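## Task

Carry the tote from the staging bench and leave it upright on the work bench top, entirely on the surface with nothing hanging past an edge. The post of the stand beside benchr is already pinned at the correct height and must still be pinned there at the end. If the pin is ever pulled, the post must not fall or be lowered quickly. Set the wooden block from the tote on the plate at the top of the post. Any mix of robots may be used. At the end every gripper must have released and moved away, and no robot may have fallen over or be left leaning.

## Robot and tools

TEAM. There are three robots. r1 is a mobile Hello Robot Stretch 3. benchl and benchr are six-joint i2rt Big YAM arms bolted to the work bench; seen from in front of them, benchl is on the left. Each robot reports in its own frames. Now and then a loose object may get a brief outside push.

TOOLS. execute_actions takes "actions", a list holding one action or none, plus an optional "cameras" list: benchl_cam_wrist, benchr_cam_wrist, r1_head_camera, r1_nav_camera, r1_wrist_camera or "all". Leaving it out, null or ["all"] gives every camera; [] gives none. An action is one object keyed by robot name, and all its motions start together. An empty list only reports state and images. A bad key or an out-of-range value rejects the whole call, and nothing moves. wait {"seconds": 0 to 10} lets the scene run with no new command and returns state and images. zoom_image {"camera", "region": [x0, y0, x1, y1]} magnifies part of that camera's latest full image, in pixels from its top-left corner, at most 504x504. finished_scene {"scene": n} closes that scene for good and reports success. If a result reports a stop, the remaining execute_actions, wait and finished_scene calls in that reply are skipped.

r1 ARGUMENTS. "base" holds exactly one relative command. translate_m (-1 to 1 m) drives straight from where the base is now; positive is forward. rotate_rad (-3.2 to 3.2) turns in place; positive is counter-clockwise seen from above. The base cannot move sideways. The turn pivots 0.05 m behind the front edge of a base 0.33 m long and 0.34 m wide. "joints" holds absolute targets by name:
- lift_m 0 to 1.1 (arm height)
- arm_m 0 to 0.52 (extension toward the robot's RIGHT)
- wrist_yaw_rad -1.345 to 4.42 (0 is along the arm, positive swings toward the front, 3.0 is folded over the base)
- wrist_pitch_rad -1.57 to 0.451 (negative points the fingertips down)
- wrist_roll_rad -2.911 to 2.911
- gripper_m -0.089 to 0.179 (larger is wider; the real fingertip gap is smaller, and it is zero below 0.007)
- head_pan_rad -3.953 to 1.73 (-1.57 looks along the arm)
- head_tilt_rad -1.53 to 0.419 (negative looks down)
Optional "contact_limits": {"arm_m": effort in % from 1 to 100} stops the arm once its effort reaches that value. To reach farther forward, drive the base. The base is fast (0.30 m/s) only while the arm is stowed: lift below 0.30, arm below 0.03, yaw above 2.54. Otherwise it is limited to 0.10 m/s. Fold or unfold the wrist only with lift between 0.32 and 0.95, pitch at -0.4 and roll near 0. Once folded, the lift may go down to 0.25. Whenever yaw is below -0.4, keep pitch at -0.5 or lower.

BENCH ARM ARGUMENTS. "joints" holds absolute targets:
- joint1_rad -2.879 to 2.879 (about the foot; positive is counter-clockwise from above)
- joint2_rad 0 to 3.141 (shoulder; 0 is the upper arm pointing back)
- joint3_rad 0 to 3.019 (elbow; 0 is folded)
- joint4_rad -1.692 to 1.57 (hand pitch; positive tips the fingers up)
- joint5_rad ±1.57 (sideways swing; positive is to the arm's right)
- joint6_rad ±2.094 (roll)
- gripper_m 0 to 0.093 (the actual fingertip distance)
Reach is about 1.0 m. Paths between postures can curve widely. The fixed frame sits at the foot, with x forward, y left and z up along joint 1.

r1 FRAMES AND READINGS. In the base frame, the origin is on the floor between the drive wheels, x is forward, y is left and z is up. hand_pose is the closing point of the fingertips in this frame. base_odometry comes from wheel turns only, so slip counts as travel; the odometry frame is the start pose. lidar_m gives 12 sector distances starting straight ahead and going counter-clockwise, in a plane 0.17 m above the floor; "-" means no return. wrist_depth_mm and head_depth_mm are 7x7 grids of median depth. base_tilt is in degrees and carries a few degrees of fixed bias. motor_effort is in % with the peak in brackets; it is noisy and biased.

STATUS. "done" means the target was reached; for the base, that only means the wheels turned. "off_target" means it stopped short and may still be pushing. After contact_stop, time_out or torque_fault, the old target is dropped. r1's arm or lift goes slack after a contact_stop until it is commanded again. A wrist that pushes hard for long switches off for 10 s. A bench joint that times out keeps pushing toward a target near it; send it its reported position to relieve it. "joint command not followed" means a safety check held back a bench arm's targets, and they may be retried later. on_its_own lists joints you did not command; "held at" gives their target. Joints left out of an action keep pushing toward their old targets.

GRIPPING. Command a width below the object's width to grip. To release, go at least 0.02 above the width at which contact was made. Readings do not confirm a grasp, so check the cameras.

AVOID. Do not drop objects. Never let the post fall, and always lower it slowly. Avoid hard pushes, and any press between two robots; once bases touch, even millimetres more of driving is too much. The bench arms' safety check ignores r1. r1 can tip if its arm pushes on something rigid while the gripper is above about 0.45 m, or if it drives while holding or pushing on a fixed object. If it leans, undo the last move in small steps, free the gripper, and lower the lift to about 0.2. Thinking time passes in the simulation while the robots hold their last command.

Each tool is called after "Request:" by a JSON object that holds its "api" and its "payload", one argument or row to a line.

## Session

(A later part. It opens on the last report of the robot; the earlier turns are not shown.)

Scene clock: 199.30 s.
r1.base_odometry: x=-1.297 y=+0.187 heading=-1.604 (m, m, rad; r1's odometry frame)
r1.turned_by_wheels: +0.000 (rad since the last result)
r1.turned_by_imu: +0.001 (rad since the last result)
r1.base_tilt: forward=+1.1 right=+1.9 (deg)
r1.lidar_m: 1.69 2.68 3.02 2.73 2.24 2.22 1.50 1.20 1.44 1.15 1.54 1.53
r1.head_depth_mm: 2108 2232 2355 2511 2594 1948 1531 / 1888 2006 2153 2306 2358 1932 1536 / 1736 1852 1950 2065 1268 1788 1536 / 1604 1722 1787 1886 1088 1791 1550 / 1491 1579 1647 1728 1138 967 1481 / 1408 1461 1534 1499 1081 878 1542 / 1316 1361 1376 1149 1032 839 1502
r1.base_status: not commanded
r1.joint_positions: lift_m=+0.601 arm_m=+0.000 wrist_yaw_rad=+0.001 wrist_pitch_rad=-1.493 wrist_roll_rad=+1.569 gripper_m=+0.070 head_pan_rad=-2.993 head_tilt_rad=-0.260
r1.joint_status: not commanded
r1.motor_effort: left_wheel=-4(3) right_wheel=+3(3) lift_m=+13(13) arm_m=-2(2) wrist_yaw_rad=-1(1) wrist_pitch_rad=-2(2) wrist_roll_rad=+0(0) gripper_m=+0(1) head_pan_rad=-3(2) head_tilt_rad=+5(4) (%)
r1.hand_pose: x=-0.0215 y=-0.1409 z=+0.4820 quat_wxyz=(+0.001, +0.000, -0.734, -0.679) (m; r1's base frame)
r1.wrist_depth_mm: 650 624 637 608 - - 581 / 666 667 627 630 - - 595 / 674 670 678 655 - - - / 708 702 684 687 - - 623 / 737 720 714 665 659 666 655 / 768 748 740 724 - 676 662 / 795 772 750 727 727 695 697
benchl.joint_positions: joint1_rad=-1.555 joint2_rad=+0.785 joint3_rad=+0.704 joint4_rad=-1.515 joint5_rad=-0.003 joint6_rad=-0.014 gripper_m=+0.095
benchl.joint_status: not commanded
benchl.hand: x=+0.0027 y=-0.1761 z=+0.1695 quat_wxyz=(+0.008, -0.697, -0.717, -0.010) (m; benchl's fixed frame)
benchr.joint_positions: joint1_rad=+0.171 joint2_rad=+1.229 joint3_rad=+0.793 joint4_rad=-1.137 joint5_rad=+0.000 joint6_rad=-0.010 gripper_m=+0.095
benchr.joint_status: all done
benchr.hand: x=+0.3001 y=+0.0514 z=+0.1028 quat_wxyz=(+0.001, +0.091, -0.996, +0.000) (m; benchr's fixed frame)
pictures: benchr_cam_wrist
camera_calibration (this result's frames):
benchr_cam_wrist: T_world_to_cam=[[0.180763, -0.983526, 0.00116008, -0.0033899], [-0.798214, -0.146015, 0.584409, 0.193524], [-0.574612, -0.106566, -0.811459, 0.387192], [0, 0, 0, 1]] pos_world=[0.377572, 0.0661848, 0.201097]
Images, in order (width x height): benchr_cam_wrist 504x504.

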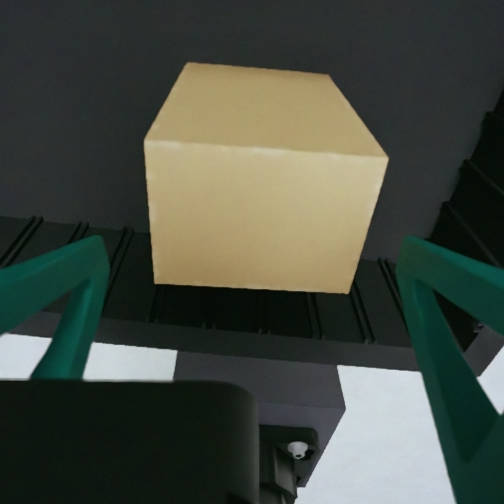

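Request:
{"api": "execute_actions", "payload": {
  "actions": [
    {"benchr":{"joints":{"joint1_rad":0.152,"joint6_rad":0.07}}}
  ],
  "cameras": ["benchr_cam_wrist"]
}}

Request:
{"api": "execute_actions", "payload": {
  "actions": [
    {"benchr":{"joints":{"joint2_rad":1.335,"joint3_rad":0.69,"joint4_rad":-0.90}}}
  ],
  "cameras": ["benchr_cam_wrist"]
}}

Request:
{"api": "execute_actions", "payload": {
  "actions": [
    {"benchr":{"joints":{"gripper_m":0.05}}}
  ],
  "cameras": []
}}

Request:
{"api": "execute_actions", "payload": {
  "actions": [
    {"benchr":{"joints":{"joint2_rad":1.13,"joint3_rad":0.92,"joint4_rad":-1.33}}}
  ],
  "cameras": ["benchr_cam_wrist"]
}}

Scene clock: 214.50 s.
r1.base_odometry: x=-1.297 y=+0.187 heading=-1.604 (m, m, rad; r1's odometry frame)
r1.turned_by_wheels: +0.000 (rad since the last result)
r1.turned_by_imu: +0.001 (rad since the last result)
r1.base_tilt: forward=+1.1 right=+1.9 (deg)
r1.lidar_m: 1.70 2.69 3.02 2.72 2.23 2.22 1.50 1.20 1.44 1.15 1.54 1.53
r1.head_depth_mm: 2077 2229 2376 2509 2566 1918 1536 / 1906 2040 2149 2310 2388 1941 1534 / 1734 1839 1951 2040 1253 1794 1542 / 1622 1704 1801 1900 1089 1804 1546 / 1502 1574 1657 1755 1138 968 1481 / 1403 1465 1539 1502 1082 884 1533 / 1311 1370 1386 948 1040 839 1511
r1.base_status: not commanded
r1.joint_positions: lift_m=+0.601 arm_m=+0.000 wrist_yaw_rad=+0.001 wrist_pitch_rad=-1.493 wrist_roll_rad=+1.569 gripper_m=+0.070 head_pan_rad=-2.993 head_tilt_rad=-0.260
r1.joint_status: not commanded
r1.motor_effort: left_wheel=-3(3) right_wheel=+3(3) lift_m=+13(13) arm_m=-2(2) wrist_yaw_rad=-1(1) wrist_pitch_rad=-2(2) wrist_roll_rad=+0(0) gripper_m=+0(1) head_pan_rad=-3(2) head_tilt_rad=+5(5) (%)
r1.hand_pose: x=-0.0215 y=-0.1409 z=+0.4820 quat_wxyz=(+0.001, +0.000, -0.734, -0.679) (m; r1's base frame)
r1.wrist_depth_mm: 646 628 623 614 - - 582 / 677 650 625 622 - - 596 / 690 665 674 654 - - - / 725 694 689 673 - - 646 / 742 734 706 695 653 668 647 / 772 742 706 720 - 676 656 / 789 787 737 736 701 710 697
benchl.joint_positions: joint1_rad=-1.555 joint2_rad=+0.785 joint3_rad=+0.704 joint4_rad=-1.515 joint5_rad=-0.003 joint6_rad=-0.014 gripper_m=+0.095
benchl.joint_status: not commanded
benchl.hand: x=+0.0027 y=-0.1761 z=+0.1695 quat_wxyz=(+0.008, -0.697, -0.717, -0.010) (m; benchl's fixed frame)
benchr.joint_positions: joint1_rad=+0.167 joint2_rad=+1.229 joint3_rad=+0.793 joint4_rad=-1.137 joint5_rad=+0.000 joint6_rad=+0.059 gripper_m=+0.095
benchr.joint_status: all done
benchr.hand: x=+0.3003 y=+0.0501 z=+0.1028 quat_wxyz=(+0.001, +0.054, -0.999, +0.000) (m; benchr's fixed frame)
pictures: benchr_cam_wrist
camera_calibration (this result's frames):
benchr_cam_wrist: T_world_to_cam=[[0.107548, -0.994199, 0.00131569, 0.0178379], [-0.806846, -0.0865075, 0.584394, 0.19312], [-0.58089, -0.0639119, -0.811469, 0.386928], [0, 0, 0, 1]] pos_world=[0.378662, 0.05917, 0.201098]
Images, in order (width x height): benchr_cam_wrist 504x504.

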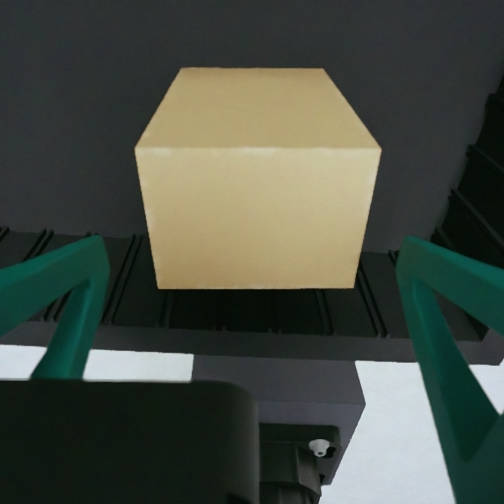

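Scene clock: 215.47 s.
r1.base_odometry: x=-1.297 y=+0.187 heading=-1.604 (m, m, rad; r1's odometry frame)
r1.turned_by_wheels: +0.000 (rad since the last result)
r1.turned_by_imu: +0.000 (rad since the last result)
r1.base_tilt: forward=+1.1 right=+1.9 (deg)
r1.lidar_m: 1.70 2.69 3.03 2.73 2.24 2.22 1.50 1.20 1.44 1.15 1.54 1.53
r1.head_depth_mm: 2079 2229 2386 2515 2568 1931 1527 / 1897 2010 2146 2325 2421 1930 1541 / 1728 1855 1932 2062 1264 1812 1541 / 1613 1693 1797 1907 1085 1811 1547 / 1493 1576 1667 1714 1145 968 1476 / 1412 1464 1529 1550 1001 880 1539 / 1318 1370 1410 929 1038 841 1490
r1.base_status: not commanded
r1.joint_positions: lift_m=+0.601 arm_m=+0.000 wrist_yaw_rad=+0.001 wrist_pitch_rad=-1.493 wrist_roll_rad=+1.569 gripper_m=+0.070 head_pan_rad=-2.993 head_tilt_rad=-0.260
r1.joint_status: not commanded
r1.motor_effort: left_wheel=-4(4) right_wheel=+3(3) lift_m=+13(13) arm_m=-2(2) wrist_yaw_rad=-1(1) wrist_pitch_rad=-2(2) wrist_roll_rad=+0(0) gripper_m=+0(1) head_pan_rad=-3(2) head_tilt_rad=+5(4) (%)
r1.hand_pose: x=-0.0215 y=-0.1409 z=+0.4820 quat_wxyz=(+0.001, +0.000, -0.734, -0.679) (m; r1's base frame)
r1.wrist_depth_mm: 643 626 618 601 - - 569 / 677 649 642 644 - - 598 / 696 675 646 654 - - - / 736 700 685 668 - - 624 / 742 739 706 708 664 670 652 / 765 738 729 708 - 676 667 / 793 774 768 740 722 712 685
benchl.joint_positions: joint1_rad=-1.555 joint2_rad=+0.785 joint3_rad=+0.704 joint4_rad=-1.515 joint5_rad=-0.003 joint6_rad=-0.014 gripper_m=+0.095
benchl.joint_status: not commanded
benchl.hand: x=+0.0027 y=-0.1761 z=+0.1695 quat_wxyz=(+0.008, -0.697, -0.717, -0.010) (m; benchl's fixed frame)
benchr.joint_positions: joint1_rad=+0.167 joint2_rad=+1.336 joint3_rad=+0.687 joint4_rad=-0.917 joint5_rad=+0.000 joint6_rad=+0.060 gripper_m=+0.095
benchr.joint_status: all done
benchr.hand: x=+0.3011 y=+0.0503 z=+0.0378 quat_wxyz=(-0.002, +0.053, -0.999, +0.000) (m; benchr's fixed frame)
pictures: benchr_cam_wrist
camera_calibration (this result's frames):
benchr_cam_wrist: T_world_to_cam=[[0.106782, -0.994282, 0.000905037, 0.0182213], [-0.81085, -0.0865551, 0.578818, 0.233201], [-0.57543, -0.0625411, -0.815456, 0.333048], [0, 0, 0, 1]] pos_world=[0.378792, 0.0591311, 0.136589]
Images, in order (width x height): benchr_cam_wrist 504x504.

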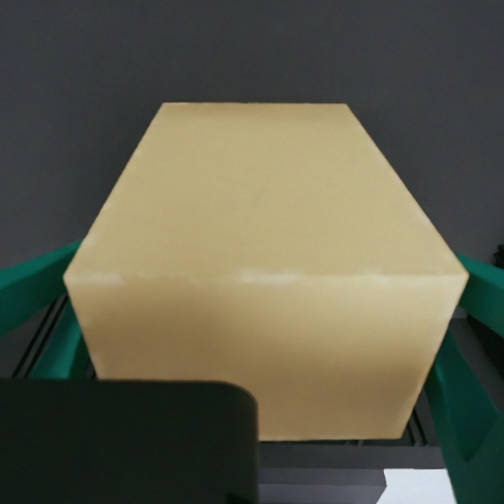

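Scene clock: 216.07 s.
r1.base_odometry: x=-1.297 y=+0.187 heading=-1.604 (m, m, rad; r1's odometry frame)
r1.turned_by_wheels: +0.000 (rad since the last result)
r1.turned_by_imu: +0.000 (rad since the last result)
r1.base_tilt: forward=+1.1 right=+1.9 (deg)
r1.lidar_m: 1.69 2.69 3.01 2.72 2.23 2.22 1.50 1.20 1.44 1.15 1.54 1.53
r1.head_depth_mm: 2072 2229 2392 2503 2591 1933 1526 / 1897 2020 2141 2287 2378 1919 1538 / 1742 1838 1940 2061 1262 1792 1544 / 1624 1700 1790 1895 1086 1791 1543 / 1498 1571 1644 1726 1140 964 1478 / 1404 1474 1544 1568 1013 882 1540 / 1318 1366 1411 924 1037 840 1508
r1.base_status: not commanded
r1.joint_positions: lift_m=+0.601 arm_m=+0.000 wrist_yaw_rad=+0.001 wrist_pitch_rad=-1.493 wrist_roll_rad=+1.569 gripper_m=+0.070 head_pan_rad=-2.993 head_tilt_rad=-0.260
r1.joint_status: not commanded
r1.motor_effort: left_wheel=-3(3) right_wheel=+3(3) lift_m=+13(13) arm_m=-2(2) wrist_yaw_rad=-1(0) wrist_pitch_rad=-2(3) wrist_roll_rad=+0(0) gripper_m=+1(0) head_pan_rad=-4(2) head_tilt_rad=+5(5) (%)
r1.hand_pose: x=-0.0215 y=-0.1409 z=+0.4820 quat_wxyz=(+0.001, +0.000, -0.734, -0.679) (m; r1's base frame)
r1.wrist_depth_mm: 631 629 626 614 - - 574 / 674 652 654 642 - - 591 / 685 661 659 657 - - - / 714 702 681 683 - - 632 / 756 713 712 693 661 662 642 / 759 731 744 717 - 686 676 / 798 785 772 737 718 702 700
benchl.joint_positions: joint1_rad=-1.555 joint2_rad=+0.785 joint3_rad=+0.704 joint4_rad=-1.515 joint5_rad=-0.003 joint6_rad=-0.014 gripper_m=+0.095
benchl.joint_status: not commanded
benchl.hand: x=+0.0027 y=-0.1761 z=+0.1695 quat_wxyz=(+0.008, -0.697, -0.717, -0.010) (m; benchl's fixed frame)
benchr.joint_positions: joint1_rad=+0.166 joint2_rad=+1.336 joint3_rad=+0.687 joint4_rad=-0.915 joint5_rad=+0.002 joint6_rad=+0.061 gripper_m=+0.080
benchr.joint_status: gripper_m off_target (ended at +0.080, target +0.050)
benchr.hand: x=+0.3015 y=+0.0496 z=+0.0378 quat_wxyz=(-0.003, +0.052, -0.999, +0.001) (m; benchr's fixed frame)
pictures: none
No camera images: the call's "cameras" was empty. Leave "cameras" out to get every camera's image.

Scene clock: 217.20 s.
r1.base_odometry: x=-1.297 y=+0.187 heading=-1.604 (m, m, rad; r1's odometry frame)
r1.turned_by_wheels: +0.000 (rad since the last result)
r1.turned_by_imu: +0.000 (rad since the last result)
r1.base_tilt: forward=+1.1 right=+1.9 (deg)
r1.lidar_m: 1.69 2.69 3.03 2.72 2.24 2.22 1.50 1.20 1.44 1.15 1.54 1.53
r1.head_depth_mm: 2082 2238 2365 2494 2547 1945 1545 / 1882 2003 2123 2287 2397 1949 1532 / 1750 1851 1939 2079 1265 1802 1533 / 1622 1693 1797 1897 1085 1785 1544 / 1508 1583 1648 1742 1138 971 1483 / 1398 1462 1508 1572 1114 875 1557 / 1314 1358 890 919 1050 842 1506
r1.base_status: not commanded
r1.joint_positions: lift_m=+0.601 arm_m=+0.000 wrist_yaw_rad=+0.001 wrist_pitch_rad=-1.493 wrist_roll_rad=+1.569 gripper_m=+0.070 head_pan_rad=-2.993 head_tilt_rad=-0.260
r1.joint_status: not commanded
r1.motor_effort: left_wheel=-4(3) right_wheel=+3(3) lift_m=+13(13) arm_m=-2(2) wrist_yaw_rad=-1(1) wrist_pitch_rad=-2(3) wrist_roll_rad=+0(0) gripper_m=+0(0) head_pan_rad=-3(2) head_tilt_rad=+5(5) (%)
r1.hand_pose: x=-0.0215 y=-0.1409 z=+0.4820 quat_wxyz=(+0.001, +0.000, -0.734, -0.679) (m; r1's base frame)
r1.wrist_depth_mm: 650 631 615 609 - - 571 / 654 654 641 630 - - 604 / 665 673 658 656 - - - / 711 696 688 667 - - 624 / 739 717 686 681 679 663 647 / 773 758 718 716 - 670 678 / 790 795 758 734 735 700 692
benchl.joint_positions: joint1_rad=-1.555 joint2_rad=+0.785 joint3_rad=+0.704 joint4_rad=-1.515 joint5_rad=-0.003 joint6_rad=-0.014 gripper_m=+0.095
benchl.joint_status: not commanded
benchl.hand: x=+0.0027 y=-0.1761 z=+0.1695 quat_wxyz=(+0.008, -0.697, -0.717, -0.010) (m; benchl's fixed frame)
benchr.joint_positions: joint1_rad=+0.166 joint2_rad=+1.121 joint3_rad=+0.901 joint4_rad=-1.314 joint5_rad=+0.002 joint6_rad=+0.061 gripper_m=+0.080
benchr.joint_status: all done
benchr.hand: x=+0.2959 y=+0.0487 z=+0.1720 quat_wxyz=(-0.018, +0.052, -0.998, -0.001) (m; benchr's fixed frame)
pictures: benchr_cam_wrist
camera_calibration (this result's frames):
benchr_cam_wrist: T_world_to_cam=[[0.104832, -0.99449, 0.000488627, 0.0177199], [-0.829036, -0.0871193, 0.552367, 0.161157], [-0.549281, -0.0583107, -0.833601, 0.434633], [0, 0, 0, 1]] pos_world=[0.370483, 0.0570058, 0.273284]
Images, in order (width x height): benchr_cam_wrist 504x504.

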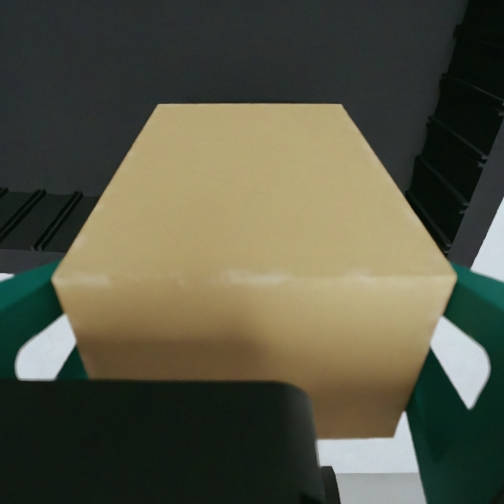

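Request:
{"api": "execute_actions", "payload": {
  "actions": [
    {"benchr":{"joints":{"joint3_rad":1.35,"joint4_rad":-0.6,"joint2_rad":1.1,"joint6_rad":-0.01}}}
  ],
  "cameras": []
}}

Request:
{"api": "execute_actions", "payload": {
  "actions": [
    {"benchr":{"joints":{"joint1_rad":0.9,"joint2_rad":1.59,"joint3_rad":1.35,"joint4_rad":0.30}}}
  ],
  "cameras": []
}}

Request:
{"api": "execute_actions", "payload": {
  "actions": [
    {"benchr":{"joints":{"joint1_rad":1.505}}}
  ],
  "cameras": []
}}

Request:
{"api": "execute_actions", "payload": {
  "actions": [
    {"benchr":{"joints":{"joint2_rad":1.685,"joint3_rad":1.23,"joint4_rad":0.49}}}
  ],
  "cameras": ["r1_head_camera"]
}}

Request:
{"api": "zoom_image", "payload": {
  "camera": "r1_head_camera",
  "region": [240, 120, 440, 340]
}}

Scene clock: 231.03 s.
r1.base_odometry: x=-1.297 y=+0.187 heading=-1.604 (m, m, rad; r1's odometry frame)
r1.turned_by_wheels: +0.000 (rad since the last result)
r1.turned_by_imu: +0.001 (rad since the last result)
r1.base_tilt: forward=+1.1 right=+2.0 (deg)
r1.lidar_m: 1.69 2.68 3.02 2.72 2.23 2.22 1.50 1.20 1.44 1.15 1.54 1.53
r1.head_depth_mm: 2065 2211 2364 2517 2571 1943 1533 / 1888 2007 2148 2301 2423 1940 1525 / 1738 1829 1938 2056 1259 1792 1533 / 1623 1688 1786 1891 1083 1792 1531 / 1496 1558 706 1721 1135 961 1466 / 1414 1422 725 1606 1136 888 1544 / 1328 807 1413 1492 1086 839 1504
r1.base_status: not commanded
r1.joint_positions: lift_m=+0.601 arm_m=+0.000 wrist_yaw_rad=+0.001 wrist_pitch_rad=-1.493 wrist_roll_rad=+1.569 gripper_m=+0.070 head_pan_rad=-2.993 head_tilt_rad=-0.260
r1.joint_status: not commanded
r1.motor_effort: left_wheel=-4(3) right_wheel=+3(3) lift_m=+13(13) arm_m=-2(2) wrist_yaw_rad=-1(1) wrist_pitch_rad=-2(2) wrist_roll_rad=+0(0) gripper_m=+0(0) head_pan_rad=-4(2) head_tilt_rad=+5(5) (%)
r1.hand_pose: x=-0.0215 y=-0.1409 z=+0.4820 quat_wxyz=(+0.001, +0.000, -0.734, -0.679) (m; r1's base frame)
r1.wrist_depth_mm: 646 632 614 615 - - 583 / 661 652 636 634 - - 597 / 698 663 660 652 - - - / 711 714 667 674 - - 631 / 749 718 692 688 672 670 655 / 773 755 737 724 - 697 679 / 782 753 766 744 719 705 691
benchl.joint_positions: joint1_rad=-1.555 joint2_rad=+0.785 joint3_rad=+0.704 joint4_rad=-1.515 joint5_rad=-0.003 joint6_rad=-0.014 gripper_m=+0.095
benchl.joint_status: not commanded
benchl.hand: x=+0.0027 y=-0.1761 z=+0.1695 quat_wxyz=(+0.008, -0.697, -0.717, -0.010) (m; benchl's fixed frame)
benchr.joint_positions: joint1_rad=+0.166 joint2_rad=+1.101 joint3_rad=+1.309 joint4_rad=-0.640 joint5_rad=+0.002 joint6_rad=+0.000 gripper_m=+0.080
benchr.joint_status: all done
benchr.hand: x=+0.5012 y=+0.0830 z=+0.4744 quat_wxyz=(-0.537, +0.069, -0.840, -0.044) (m; benchr's fixed frame)
pictures: none
No camera images: the call's "cameras" was empty. Leave "cameras" out to get every camera's image.

Scene clock: 232.80 s.
r1.base_odometry: x=-1.297 y=+0.187 heading=-1.604 (m, m, rad; r1's odometry frame)
r1.turned_by_wheels: +0.000 (rad since the last result)
r1.turned_by_imu: +0.000 (rad since the last result)
r1.base_tilt: forward=+1.0 right=+1.9 (deg)
r1.lidar_m: 1.69 2.69 3.04 2.72 2.24 2.21 1.50 1.20 1.44 1.15 1.54 1.53
r1.head_depth_mm: 2075 2244 2351 2549 2599 1939 1533 / 1892 1999 2082 2275 2407 1960 1527 / 1737 1847 1411 2041 1268 1779 1546 / 1612 1684 1726 1893 1085 1801 1531 / 1501 1580 1621 1722 1135 969 1479 / 1413 1465 1525 1602 1140 882 1546 / 1314 1354 1428 1509 1085 839 1509
r1.base_status: not commanded
r1.joint_positions: lift_m=+0.601 arm_m=+0.000 wrist_yaw_rad=+0.001 wrist_pitch_rad=-1.493 wrist_roll_rad=+1.569 gripper_m=+0.070 head_pan_rad=-2.993 head_tilt_rad=-0.260
r1.joint_status: not commanded
r1.motor_effort: left_wheel=-3(3) right_wheel=+3(3) lift_m=+13(13) arm_m=-2(2) wrist_yaw_rad=+0(1) wrist_pitch_rad=-2(3) wrist_roll_rad=+0(0) gripper_m=+0(0) head_pan_rad=-3(2) head_tilt_rad=+4(5) (%)
r1.hand_pose: x=-0.0215 y=-0.1409 z=+0.4820 quat_wxyz=(+0.001, +0.000, -0.734, -0.679) (m; r1's base frame)
r1.wrist_depth_mm: 649 632 623 613 - - 584 / 663 662 637 634 - - 584 / 674 682 655 649 - - - / 713 685 675 667 - - 632 / 738 713 714 687 678 649 639 / 772 754 725 721 - 678 676 / 780 774 750 736 742 711 705
benchl.joint_positions: joint1_rad=-1.555 joint2_rad=+0.785 joint3_rad=+0.704 joint4_rad=-1.515 joint5_rad=-0.003 joint6_rad=-0.014 gripper_m=+0.095
benchl.joint_status: not commanded
benchl.hand: x=+0.0027 y=-0.1761 z=+0.1695 quat_wxyz=(+0.008, -0.697, -0.717, -0.010) (m; benchl's fixed frame)
benchr.joint_positions: joint1_rad=+0.909 joint2_rad=+1.599 joint3_rad=+1.309 joint4_rad=+0.264 joint5_rad=-0.003 joint6_rad=-0.002 gripper_m=+0.080
benchr.joint_status: all done
benchr.hand: x=+0.4379 y=+0.5618 z=+0.3921 quat_wxyz=(-0.627, +0.316, -0.642, -0.307) (m; benchr's fixed frame)
pictures: none
No camera images: the call's "cameras" was empty. Leave "cameras" out to get every camera's image.

Scene clock: 234.30 s.
r1.base_odometry: x=-1.297 y=+0.187 heading=-1.604 (m, m, rad; r1's odometry frame)
r1.turned_by_wheels: +0.000 (rad since the last result)
r1.turned_by_imu: +0.000 (rad since the last result)
r1.base_tilt: forward=+1.2 right=+1.9 (deg)
r1.lidar_m: 1.69 2.69 3.02 2.73 2.24 2.23 1.50 1.20 1.44 1.15 1.54 1.53
r1.head_depth_mm: 2082 2236 2385 2527 2583 1941 1534 / 1917 2036 2157 2307 2383 1947 1533 / 1752 1836 1911 2069 1262 1789 1542 / 1600 1705 1782 1887 1087 1800 1546 / 1493 1572 1625 1718 1136 970 1477 / 1399 1472 1526 1602 1130 883 1543 / 1317 1356 1420 1507 1087 837 1500
r1.base_status: not commanded
r1.joint_positions: lift_m=+0.601 arm_m=+0.000 wrist_yaw_rad=+0.001 wrist_pitch_rad=-1.493 wrist_roll_rad=+1.569 gripper_m=+0.070 head_pan_rad=-2.993 head_tilt_rad=-0.260
r1.joint_status: not commanded
r1.motor_effort: left_wheel=-2(3) right_wheel=+4(3) lift_m=+13(13) arm_m=-2(2) wrist_yaw_rad=-1(1) wrist_pitch_rad=-2(2) wrist_roll_rad=+0(0) gripper_m=+0(0) head_pan_rad=-3(2) head_tilt_rad=+4(5) (%)
r1.hand_pose: x=-0.0215 y=-0.1409 z=+0.4820 quat_wxyz=(+0.001, +0.000, -0.734, -0.679) (m; r1's base frame)
r1.wrist_depth_mm: 645 643 627 610 - - 580 / 677 647 636 635 - - 594 / 696 681 659 637 - - - / 723 725 679 659 - - 637 / 746 714 707 701 687 653 649 / 756 755 737 707 - 679 679 / 797 786 732 750 723 706 690
benchl.joint_positions: joint1_rad=-1.555 joint2_rad=+0.785 joint3_rad=+0.704 joint4_rad=-1.515 joint5_rad=-0.003 joint6_rad=-0.014 gripper_m=+0.095
benchl.joint_status: not commanded
benchl.hand: x=+0.0027 y=-0.1761 z=+0.1695 quat_wxyz=(+0.008, -0.697, -0.717, -0.010) (m; benchl's fixed frame)
benchr.joint_positions: joint1_rad=+1.512 joint2_rad=+1.599 joint3_rad=+1.309 joint4_rad=+0.264 joint5_rad=-0.002 joint6_rad=-0.002 gripper_m=+0.080
benchr.joint_status: all done
benchr.hand: x=+0.0420 y=+0.7111 z=+0.3921 quat_wxyz=(-0.508, +0.492, -0.520, -0.479) (m; benchr's fixed frame)
pictures: none
No camera images: the call's "cameras" was empty. Leave "cameras" out to get every camera's image.

Scene clock: 235.37 s.
r1.base_odometry: x=-1.297 y=+0.187 heading=-1.604 (m, m, rad; r1's odometry frame)
r1.turned_by_wheels: +0.000 (rad since the last result)
r1.turned_by_imu: +0.000 (rad since the last result)
r1.base_tilt: forward=+1.1 right=+2.0 (deg)
r1.lidar_m: 1.69 2.69 3.03 2.72 2.23 2.22 1.50 1.20 1.44 1.15 1.54 1.53
r1.head_depth_mm: 2095 2213 2379 2520 2557 1949 1535 / 1913 2021 2164 2283 2407 1948 1539 / 1743 1828 1893 2069 1269 1806 1532 / 1626 1679 1716 1906 1081 1776 1529 / 1503 1558 1627 1714 1139 970 1473 / 1405 1467 1527 1610 1134 885 1546 / 1315 1357 1430 1502 1086 842 1501
r1.base_status: not commanded
r1.joint_positions: lift_m=+0.601 arm_m=+0.000 wrist_yaw_rad=+0.001 wrist_pitch_rad=-1.493 wrist_roll_rad=+1.569 gripper_m=+0.070 head_pan_rad=-2.993 head_tilt_rad=-0.260
r1.joint_status: not commanded
r1.motor_effort: left_wheel=-4(3) right_wheel=+3(3) lift_m=+13(13) arm_m=-2(2) wrist_yaw_rad=-1(1) wrist_pitch_rad=-2(2) wrist_roll_rad=+0(0) gripper_m=-1(0) head_pan_rad=-3(2) head_tilt_rad=+5(5) (%)
r1.hand_pose: x=-0.0215 y=-0.1409 z=+0.4820 quat_wxyz=(+0.001, +0.000, -0.734, -0.679) (m; r1's base frame)
r1.wrist_depth_mm: 646 625 620 602 - - 575 / 660 655 643 641 - - 592 / 686 681 659 647 - - - / 713 706 686 682 - - 627 / 774 717 692 692 678 663 650 / 804 750 726 713 - 688 671 / 790 771 749 738 712 711 718
benchl.joint_positions: joint1_rad=-1.555 joint2_rad=+0.785 joint3_rad=+0.704 joint4_rad=-1.515 joint5_rad=-0.003 joint6_rad=-0.014 gripper_m=+0.095
benchl.joint_status: not commanded
benchl.hand: x=+0.0027 y=-0.1761 z=+0.1695 quat_wxyz=(+0.008, -0.697, -0.717, -0.010) (m; benchl's fixed frame)
benchr.joint_positions: joint1_rad=+1.512 joint2_rad=+1.702 joint3_rad=+1.213 joint4_rad=+0.448 joint5_rad=-0.002 joint6_rad=-0.002 gripper_m=+0.080
benchr.joint_status: all done
benchr.hand: x=+0.0426 y=+0.7205 z=+0.3070 quat_wxyz=(-0.504, +0.496, -0.524, -0.475) (m; benchr's fixed frame)
pictures: r1_head_camera (sideways: a quarter turn clockwise sets it upright)
camera_calibration (this result's frames):
r1_head_camera: T_world_to_cam=[[0.28439, 0.0588141, -0.956903, 1.26451], [0.187885, -0.982181, -0.00452866, 0.0107355], [-0.940118, -0.1785, -0.290372, 0.340974], [0, 0, 0, 1]] pos_world=[-0.0410756, -0.0029631, 1.30907]
Images, in order (width x height): r1_head_camera 896x504.

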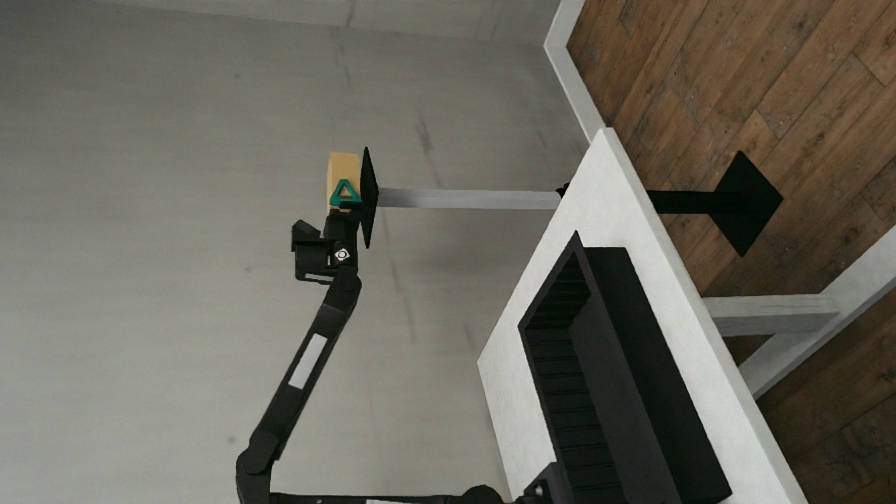

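Region (240, 120, 440, 340) of r1_head_camera's 896x504 image, scaled by 2.291, with more detail than that image has; it fills the left 458 columns of this view, and the rest is white.

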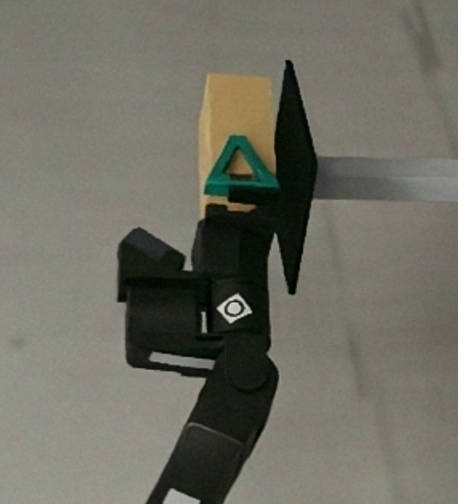

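Request:
{"api": "execute_actions", "payload": {
  "actions": [
    {"benchr":{"joints":{"joint2_rad":1.73,"joint4_rad":0.53}}}
  ],
  "cameras": []
}}

Request:
{"api": "execute_actions", "payload": {
  "actions": [
    {"benchr":{"joints":{"joint2_rad":1.75}}}
  ],
  "cameras": []
}}

Request:
{"api": "execute_actions", "payload": {
  "actions": [
    {"benchr":{"joints":{"joint2_rad":1.77}}}
  ],
  "cameras": ["r1_head_camera"]
}}

Request:
{"api": "zoom_image", "payload": {
  "camera": "r1_head_camera",
  "region": [240, 120, 440, 340]
}}

Scene clock: 243.77 s.
r1.base_odometry: x=-1.297 y=+0.187 heading=-1.604 (m, m, rad; r1's odometry frame)
r1.turned_by_wheels: +0.000 (rad since the last result)
r1.turned_by_imu: +0.001 (rad since the last result)
r1.base_tilt: forward=+1.0 right=+1.9 (deg)
r1.lidar_m: 1.69 2.69 3.01 2.72 2.24 2.22 1.50 1.20 1.44 1.15 1.54 1.53
r1.head_depth_mm: 2074 2225 2357 2488 2588 1927 1532 / 1883 2026 2138 2310 2405 1920 1533 / 1739 1834 1895 2064 1269 1786 1547 / 1632 1683 1733 1913 1082 1798 1544 / 1504 1572 1620 1724 1137 967 1477 / 1407 1469 1528 1591 1135 884 1532 / 1316 1363 1419 1503 1094 838 1495
r1.base_status: not commanded
r1.joint_positions: lift_m=+0.601 arm_m=+0.000 wrist_yaw_rad=+0.001 wrist_pitch_rad=-1.493 wrist_roll_rad=+1.569 gripper_m=+0.070 head_pan_rad=-2.993 head_tilt_rad=-0.260
r1.joint_status: not commanded
r1.motor_effort: left_wheel=-3(3) right_wheel=+3(3) lift_m=+13(13) arm_m=-2(2) wrist_yaw_rad=-1(1) wrist_pitch_rad=-2(2) wrist_roll_rad=+0(0) gripper_m=-1(1) head_pan_rad=-3(2) head_tilt_rad=+5(4) (%)
r1.hand_pose: x=-0.0215 y=-0.1409 z=+0.4820 quat_wxyz=(+0.001, +0.000, -0.734, -0.679) (m; r1's base frame)
r1.wrist_depth_mm: 648 628 622 604 - - 576 / 664 653 643 628 - - 602 / 671 671 644 656 - - - / 698 689 681 686 - - 631 / 721 724 715 690 684 657 645 / 763 745 724 743 - 685 668 / 776 780 757 740 735 697 689
benchl.joint_positions: joint1_rad=-1.555 joint2_rad=+0.785 joint3_rad=+0.704 joint4_rad=-1.515 joint5_rad=-0.003 joint6_rad=-0.014 gripper_m=+0.095
benchl.joint_status: not commanded
benchl.hand: x=+0.0027 y=-0.1761 z=+0.1695 quat_wxyz=(+0.008, -0.697, -0.717, -0.010) (m; benchl's fixed frame)
benchr.joint_positions: joint1_rad=+1.512 joint2_rad=+1.718 joint3_rad=+1.213 joint4_rad=+0.488 joint5_rad=-0.002 joint6_rad=-0.002 gripper_m=+0.080
benchr.joint_status: all done
benchr.hand: x=+0.0428 y=+0.7236 z=+0.3061 quat_wxyz=(-0.510, +0.490, -0.518, -0.481) (m; benchr's fixed frame)
pictures: none
No camera images: the call's "cameras" was empty. Leave "cameras" out to get every camera's image.

Scene clock: 244.43 s.
r1.base_odometry: x=-1.297 y=+0.187 heading=-1.604 (m, m, rad; r1's odometry frame)
r1.turned_by_wheels: +0.000 (rad since the last result)
r1.turned_by_imu: +0.000 (rad since the last result)
r1.base_tilt: forward=+1.1 right=+1.9 (deg)
r1.lidar_m: 1.69 2.69 3.02 2.72 2.23 2.22 1.50 1.20 1.44 1.15 1.54 1.53
r1.head_depth_mm: 2079 2217 2328 2506 2562 1933 1539 / 1897 2004 2120 2314 2388 1941 1551 / 1729 1859 1887 2067 1258 1788 1547 / 1615 1686 1746 1921 1085 1792 1542 / 1511 1580 1635 1730 1134 962 1478 / 1404 1459 1514 1601 1138 880 1543 / 1320 1364 1425 1508 1087 840 1511
r1.base_status: not commanded
r1.joint_positions: lift_m=+0.601 arm_m=+0.000 wrist_yaw_rad=+0.001 wrist_pitch_rad=-1.493 wrist_roll_rad=+1.569 gripper_m=+0.070 head_pan_rad=-2.993 head_tilt_rad=-0.260
r1.joint_status: not commanded
r1.motor_effort: left_wheel=-3(3) right_wheel=+3(3) lift_m=+13(13) arm_m=-2(2) wrist_yaw_rad=-1(1) wrist_pitch_rad=-2(2) wrist_roll_rad=+0(0) gripper_m=+0(0) head_pan_rad=-3(2) head_tilt_rad=+5(5) (%)
r1.hand_pose: x=-0.0215 y=-0.1409 z=+0.4820 quat_wxyz=(+0.001, +0.000, -0.734, -0.679) (m; r1's base frame)
r1.wrist_depth_mm: 651 636 630 618 - - 569 / 663 651 628 640 - - 598 / 685 683 663 647 - - - / 712 690 682 688 - - 635 / 748 715 706 683 672 663 656 / 760 752 719 723 - 686 674 / 779 766 768 718 728 690 687
benchl.joint_positions: joint1_rad=-1.555 joint2_rad=+0.785 joint3_rad=+0.704 joint4_rad=-1.515 joint5_rad=-0.003 joint6_rad=-0.014 gripper_m=+0.095
benchl.joint_status: not commanded
benchl.hand: x=+0.0027 y=-0.1761 z=+0.1695 quat_wxyz=(+0.008, -0.697, -0.717, -0.010) (m; benchl's fixed frame)
benchr.joint_positions: joint1_rad=+1.512 joint2_rad=+1.738 joint3_rad=+1.213 joint4_rad=+0.492 joint5_rad=-0.002 joint6_rad=-0.003 gripper_m=+0.080
benchr.joint_status: all done
benchr.hand: x=+0.0430 y=+0.7270 z=+0.2928 quat_wxyz=(-0.506, +0.494, -0.522, -0.477) (m; benchr's fixed frame)
pictures: none
No camera images: the call's "cameras" was empty. Leave "cameras" out to get every camera's image.

Scene clock: 244.97 s.
r1.base_odometry: x=-1.297 y=+0.187 heading=-1.604 (m, m, rad; r1's odometry frame)
r1.turned_by_wheels: +0.000 (rad since the last result)
r1.turned_by_imu: +0.000 (rad since the last result)
r1.base_tilt: forward=+1.1 right=+1.9 (deg)
r1.lidar_m: 1.69 2.69 3.03 2.71 2.24 2.21 1.50 1.20 1.44 1.15 1.54 1.53
r1.head_depth_mm: 2066 2235 2358 2506 2604 1941 1538 / 1884 2006 2140 2278 2380 1938 1535 / 1740 1826 1890 2069 1253 1798 1536 / 1597 1690 1733 1883 1092 1801 1555 / 1497 1570 1616 1725 1143 969 1454 / 1407 1459 1525 1597 1148 879 1557 / 1323 1359 1415 1503 1085 841 1509
r1.base_status: not commanded
r1.joint_positions: lift_m=+0.601 arm_m=+0.000 wrist_yaw_rad=+0.001 wrist_pitch_rad=-1.493 wrist_roll_rad=+1.569 gripper_m=+0.070 head_pan_rad=-2.993 head_tilt_rad=-0.260
r1.joint_status: not commanded
r1.motor_effort: left_wheel=-4(3) right_wheel=+3(3) lift_m=+13(13) arm_m=-2(2) wrist_yaw_rad=-1(1) wrist_pitch_rad=-3(2) wrist_roll_rad=+0(0) gripper_m=+0(1) head_pan_rad=-3(2) head_tilt_rad=+5(5) (%)
r1.hand_pose: x=-0.0215 y=-0.1409 z=+0.4820 quat_wxyz=(+0.001, +0.000, -0.734, -0.679) (m; r1's base frame)
r1.wrist_depth_mm: 654 632 635 606 - - 580 / 661 658 635 618 - - 585 / 674 667 661 648 - - - / 696 698 686 666 - - 627 / 737 726 698 703 655 669 646 / 760 734 723 704 - 680 659 / 797 799 760 741 699 710 717
benchl.joint_positions: joint1_rad=-1.555 joint2_rad=+0.785 joint3_rad=+0.704 joint4_rad=-1.515 joint5_rad=-0.003 joint6_rad=-0.014 gripper_m=+0.095
benchl.joint_status: not commanded
benchl.hand: x=+0.0027 y=-0.1761 z=+0.1695 quat_wxyz=(+0.008, -0.697, -0.717, -0.010) (m; benchl's fixed frame)
benchr.joint_positions: joint1_rad=+1.512 joint2_rad=+1.742 joint3_rad=+1.213 joint4_rad=+0.499 joint5_rad=-0.002 joint6_rad=-0.004 gripper_m=+0.080
benchr.joint_status: all done
benchr.hand: x=+0.0430 y=+0.7277 z=+0.2917 quat_wxyz=(-0.507, +0.494, -0.521, -0.477) (m; benchr's fixed frame)
pictures: r1_head_camera (sideways: a quarter turn clockwise sets it upright)
camera_calibration (this result's frames):
r1_head_camera: T_world_to_cam=[[0.28439, 0.0588141, -0.956903, 1.26451], [0.187885, -0.982181, -0.00452866, 0.0107355], [-0.940118, -0.1785, -0.290372, 0.340974], [0, 0, 0, 1]] pos_world=[-0.0410756, -0.0029631, 1.30907]
Images, in order (width x height): r1_head_camera 896x504.

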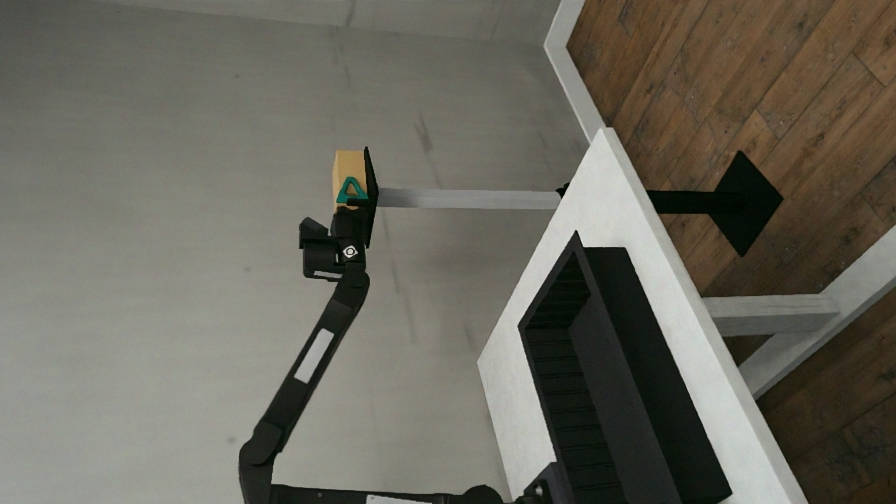

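Region (240, 120, 440, 340) of r1_head_camera's 896x504 image, scaled by 2.291, with more detail than that image has; it fills the left 458 columns of this view, and the rest is white.

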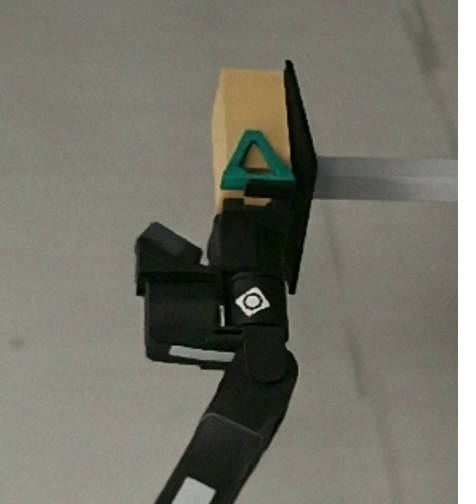

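Contact. Release and retract.

Request:
{"api": "execute_actions", "payload": {
  "actions": [
    {"benchr":{"joints":{"gripper_m":0.093,"joint2_rad":1.74}}}
  ],
  "cameras": []
}}

Request:
{"api": "execute_actions", "payload": {
  "actions": [
    {"benchr":{"joints":{"joint2_rad":1.55,"joint3_rad":1.02,"joint4_rad":0.53}}}
  ],
  "cameras": []
}}

Request:
{"api": "execute_actions", "payload": {
  "actions": [
    {"benchr":{"joints":{"joint2_rad":1.0,"joint3_rad":0.75,"joint4_rad":0.0}}}
  ],
  "cameras": ["r1_head_camera","benchr_cam_wrist"]
}}

Scene clock: 251.73 s.
r1.base_odometry: x=-1.297 y=+0.187 heading=-1.604 (m, m, rad; r1's odometry frame)
r1.turned_by_wheels: +0.000 (rad since the last result)
r1.turned_by_imu: +0.001 (rad since the last result)
r1.base_tilt: forward=+1.1 right=+1.9 (deg)
r1.lidar_m: 1.69 2.69 3.03 2.72 2.23 2.22 1.50 1.20 1.44 1.15 1.54 1.53
r1.head_depth_mm: 2085 2234 2385 2555 2572 1918 1549 / 1896 2022 2144 2317 2380 1941 1537 / 1749 1824 1896 2060 1265 1794 1540 / 1606 1692 1723 1885 1083 1785 1539 / 1487 1570 1629 1736 1133 971 1473 / 1398 1468 1516 1594 1140 877 1544 / 1319 1369 1408 1491 1084 838 1513
r1.base_status: not commanded
r1.joint_positions: lift_m=+0.601 arm_m=+0.000 wrist_yaw_rad=+0.001 wrist_pitch_rad=-1.493 wrist_roll_rad=+1.569 gripper_m=+0.070 head_pan_rad=-2.993 head_tilt_rad=-0.260
r1.joint_status: not commanded
r1.motor_effort: left_wheel=-3(3) right_wheel=+3(3) lift_m=+13(13) arm_m=-2(2) wrist_yaw_rad=-1(1) wrist_pitch_rad=-2(2) wrist_roll_rad=+0(0) gripper_m=+0(1) head_pan_rad=-3(2) head_tilt_rad=+5(5) (%)
r1.hand_pose: x=-0.0215 y=-0.1409 z=+0.4820 quat_wxyz=(+0.001, +0.000, -0.734, -0.679) (m; r1's base frame)
r1.wrist_depth_mm: 642 654 615 612 - - 565 / 655 650 643 632 - - 586 / 701 671 665 638 - - - / 730 679 661 689 - - 625 / 743 731 710 681 685 670 650 / 757 732 726 705 - 676 665 / 802 763 763 740 729 694 700
benchl.joint_positions: joint1_rad=-1.555 joint2_rad=+0.785 joint3_rad=+0.704 joint4_rad=-1.515 joint5_rad=-0.003 joint6_rad=-0.014 gripper_m=+0.095
benchl.joint_status: not commanded
benchl.hand: x=+0.0027 y=-0.1761 z=+0.1695 quat_wxyz=(+0.008, -0.697, -0.717, -0.010) (m; benchl's fixed frame)
benchr.joint_positions: joint1_rad=+1.512 joint2_rad=+1.742 joint3_rad=+1.213 joint4_rad=+0.506 joint5_rad=-0.002 joint6_rad=-0.004 gripper_m=+0.093
benchr.joint_status: all done
benchr.hand: x=+0.0430 y=+0.7277 z=+0.2934 quat_wxyz=(-0.509, +0.492, -0.519, -0.479) (m; benchr's fixed frame)
pictures: none
No camera images: the call's "cameras" was empty. Leave "cameras" out to get every camera's image.

Scene clock: 252.73 s.
r1.base_odometry: x=-1.297 y=+0.187 heading=-1.604 (m, m, rad; r1's odometry frame)
r1.turned_by_wheels: +0.000 (rad since the last result)
r1.turned_by_imu: +0.000 (rad since the last result)
r1.base_tilt: forward=+1.2 right=+1.9 (deg)
r1.lidar_m: 1.69 2.69 3.04 2.73 2.24 2.22 1.50 1.20 1.44 1.15 1.54 1.53
r1.head_depth_mm: 2080 2216 2373 2503 2598 1943 1548 / 1901 2014 2140 2320 2406 1947 1541 / 1735 1833 1882 2044 1262 1788 1550 / 1617 1690 1771 1898 1082 1798 1535 / 1507 1572 1610 1717 1128 961 1475 / 1413 1469 1526 1585 1143 883 1552 / 1311 1380 1418 1500 1084 840 1516
r1.base_status: not commanded
r1.joint_positions: lift_m=+0.601 arm_m=+0.000 wrist_yaw_rad=+0.001 wrist_pitch_rad=-1.493 wrist_roll_rad=+1.569 gripper_m=+0.070 head_pan_rad=-2.993 head_tilt_rad=-0.260
r1.joint_status: not commanded
r1.motor_effort: left_wheel=-3(3) right_wheel=+3(3) lift_m=+13(13) arm_m=-2(2) wrist_yaw_rad=-1(1) wrist_pitch_rad=-2(2) wrist_roll_rad=+0(0) gripper_m=+0(1) head_pan_rad=-3(2) head_tilt_rad=+5(5) (%)
r1.hand_pose: x=-0.0215 y=-0.1409 z=+0.4820 quat_wxyz=(+0.001, +0.000, -0.734, -0.679) (m; r1's base frame)
r1.wrist_depth_mm: 641 625 635 609 - - 572 / 648 665 629 626 - - 591 / 684 658 665 649 - - - / 710 696 685 665 - - 630 / 728 722 716 713 682 653 630 / 763 786 730 716 - 673 678 / 816 793 758 743 739 693 706
benchl.joint_positions: joint1_rad=-1.555 joint2_rad=+0.785 joint3_rad=+0.704 joint4_rad=-1.515 joint5_rad=-0.003 joint6_rad=-0.014 gripper_m=+0.095
benchl.joint_status: not commanded
benchl.hand: x=+0.0027 y=-0.1761 z=+0.1695 quat_wxyz=(+0.008, -0.697, -0.717, -0.010) (m; benchl's fixed frame)
benchr.joint_positions: joint1_rad=+1.512 joint2_rad=+1.533 joint3_rad=+1.029 joint4_rad=+0.512 joint5_rad=-0.002 joint6_rad=-0.004 gripper_m=+0.093
benchr.joint_status: all done
benchr.hand: x=+0.0387 y=+0.6548 z=+0.3288 quat_wxyz=(-0.517, +0.485, -0.511, -0.486) (m; benchr's fixed frame)
pictures: none
No camera images: the call's "cameras" was empty. Leave "cameras" out to get every camera's image.

Scene clock: 254.07 s.
r1.base_odometry: x=-1.297 y=+0.187 heading=-1.604 (m, m, rad; r1's odometry frame)
r1.turned_by_wheels: +0.000 (rad since the last result)
r1.turned_by_imu: +0.000 (rad since the last result)
r1.base_tilt: forward=+1.1 right=+1.9 (deg)
r1.lidar_m: 1.69 2.69 3.01 2.72 2.24 2.23 1.50 1.20 1.44 1.15 1.54 1.53
r1.head_depth_mm: 2088 2224 2352 2514 2593 1959 1551 / 1916 2002 2139 2309 2397 1952 1540 / 1743 1853 1882 2043 1264 1801 1526 / 1603 1682 1784 1890 1086 1787 1528 / 1509 1574 1636 1727 1134 966 1468 / 1389 1470 1488 1609 1129 881 1548 / 1320 1375 1419 1494 1080 842 1504
r1.base_status: not commanded
r1.joint_positions: lift_m=+0.601 arm_m=+0.000 wrist_yaw_rad=+0.001 wrist_pitch_rad=-1.493 wrist_roll_rad=+1.569 gripper_m=+0.070 head_pan_rad=-2.993 head_tilt_rad=-0.260
r1.joint_status: not commanded
r1.motor_effort: left_wheel=-4(3) right_wheel=+3(3) lift_m=+13(13) arm_m=-2(2) wrist_yaw_rad=-1(1) wrist_pitch_rad=-2(2) wrist_roll_rad=+0(0) gripper_m=+0(0) head_pan_rad=-3(2) head_tilt_rad=+5(5) (%)
r1.hand_pose: x=-0.0215 y=-0.1409 z=+0.4820 quat_wxyz=(+0.001, +0.000, -0.734, -0.679) (m; r1's base frame)
r1.wrist_depth_mm: 639 648 614 610 - - 568 / 672 652 632 633 - - 587 / 696 680 652 651 - - - / 709 703 686 673 - - 630 / 725 729 692 679 678 667 649 / 763 753 713 718 - 684 669 / 797 757 771 747 726 704 681
benchl.joint_positions: joint1_rad=-1.555 joint2_rad=+0.785 joint3_rad=+0.704 joint4_rad=-1.515 joint5_rad=-0.003 joint6_rad=-0.014 gripper_m=+0.095
benchl.joint_status: not commanded
benchl.hand: x=+0.0027 y=-0.1761 z=+0.1695 quat_wxyz=(+0.008, -0.697, -0.717, -0.010) (m; benchl's fixed frame)
benchr.joint_positions: joint1_rad=+1.512 joint2_rad=+0.983 joint3_rad=+0.752 joint4_rad=+0.020 joint5_rad=-0.002 joint6_rad=-0.004 gripper_m=+0.093
benchr.joint_status: all done
benchr.hand: x=+0.0284 y=+0.4799 z=+0.3441 quat_wxyz=(-0.458, +0.535, -0.564, -0.431) (m; benchr's fixed frame)
pictures: benchr_cam_wrist, r1_head_camera (sideways: a quarter turn clockwise sets it upright)
camera_calibration (this result's frames):
benchr_cam_wrist: T_world_to_cam=[[0.998388, -0.0566134, 0.00397328, -0.00212683], [-0.0392419, -0.739224, -0.672316, 0.59382], [0.0409992, 0.671076, -0.740254, 0.0573592], [0, 0, 0, 1]] pos_world=[0.0230744, 0.400353, 0.441703]
r1_head_camera: T_world_to_cam=[[0.28439, 0.0588141, -0.956903, 1.26451], [0.187885, -0.982181, -0.00452866, 0.0107355], [-0.940118, -0.1785, -0.290372, 0.340974], [0, 0, 0, 1]] pos_world=[-0.0410756, -0.0029631, 1.30907]
Images, in order (width x height): benchr_cam_wrist 504x504, r1_head_camera 896x504.

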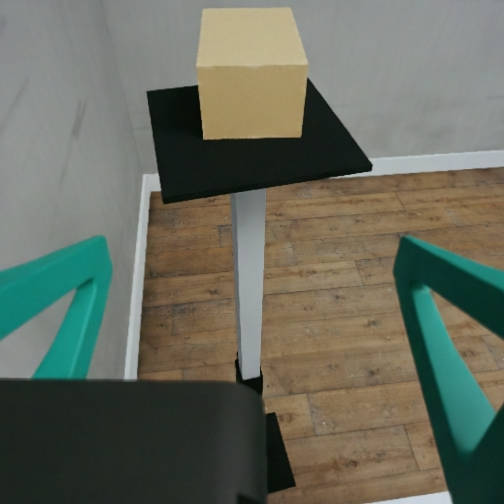

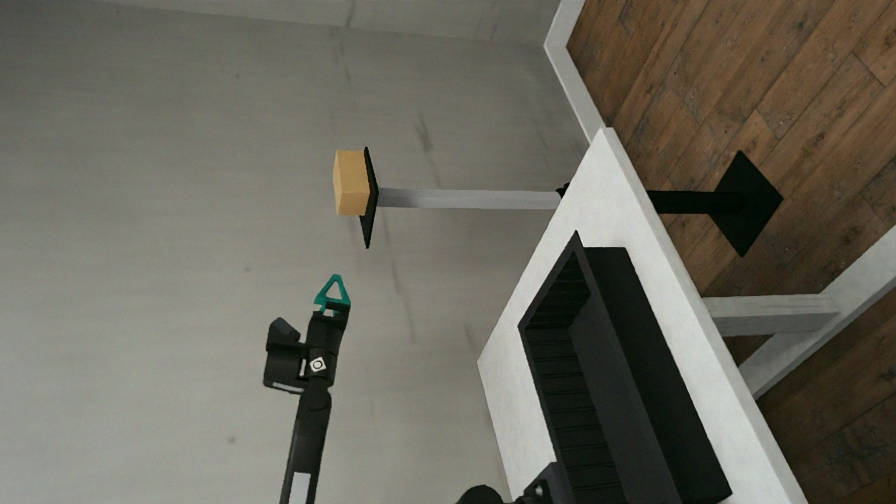

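Request:
{"api": "finished_scene", "payload": {
  "scene": 2
}}

The scene is finished: the task was done.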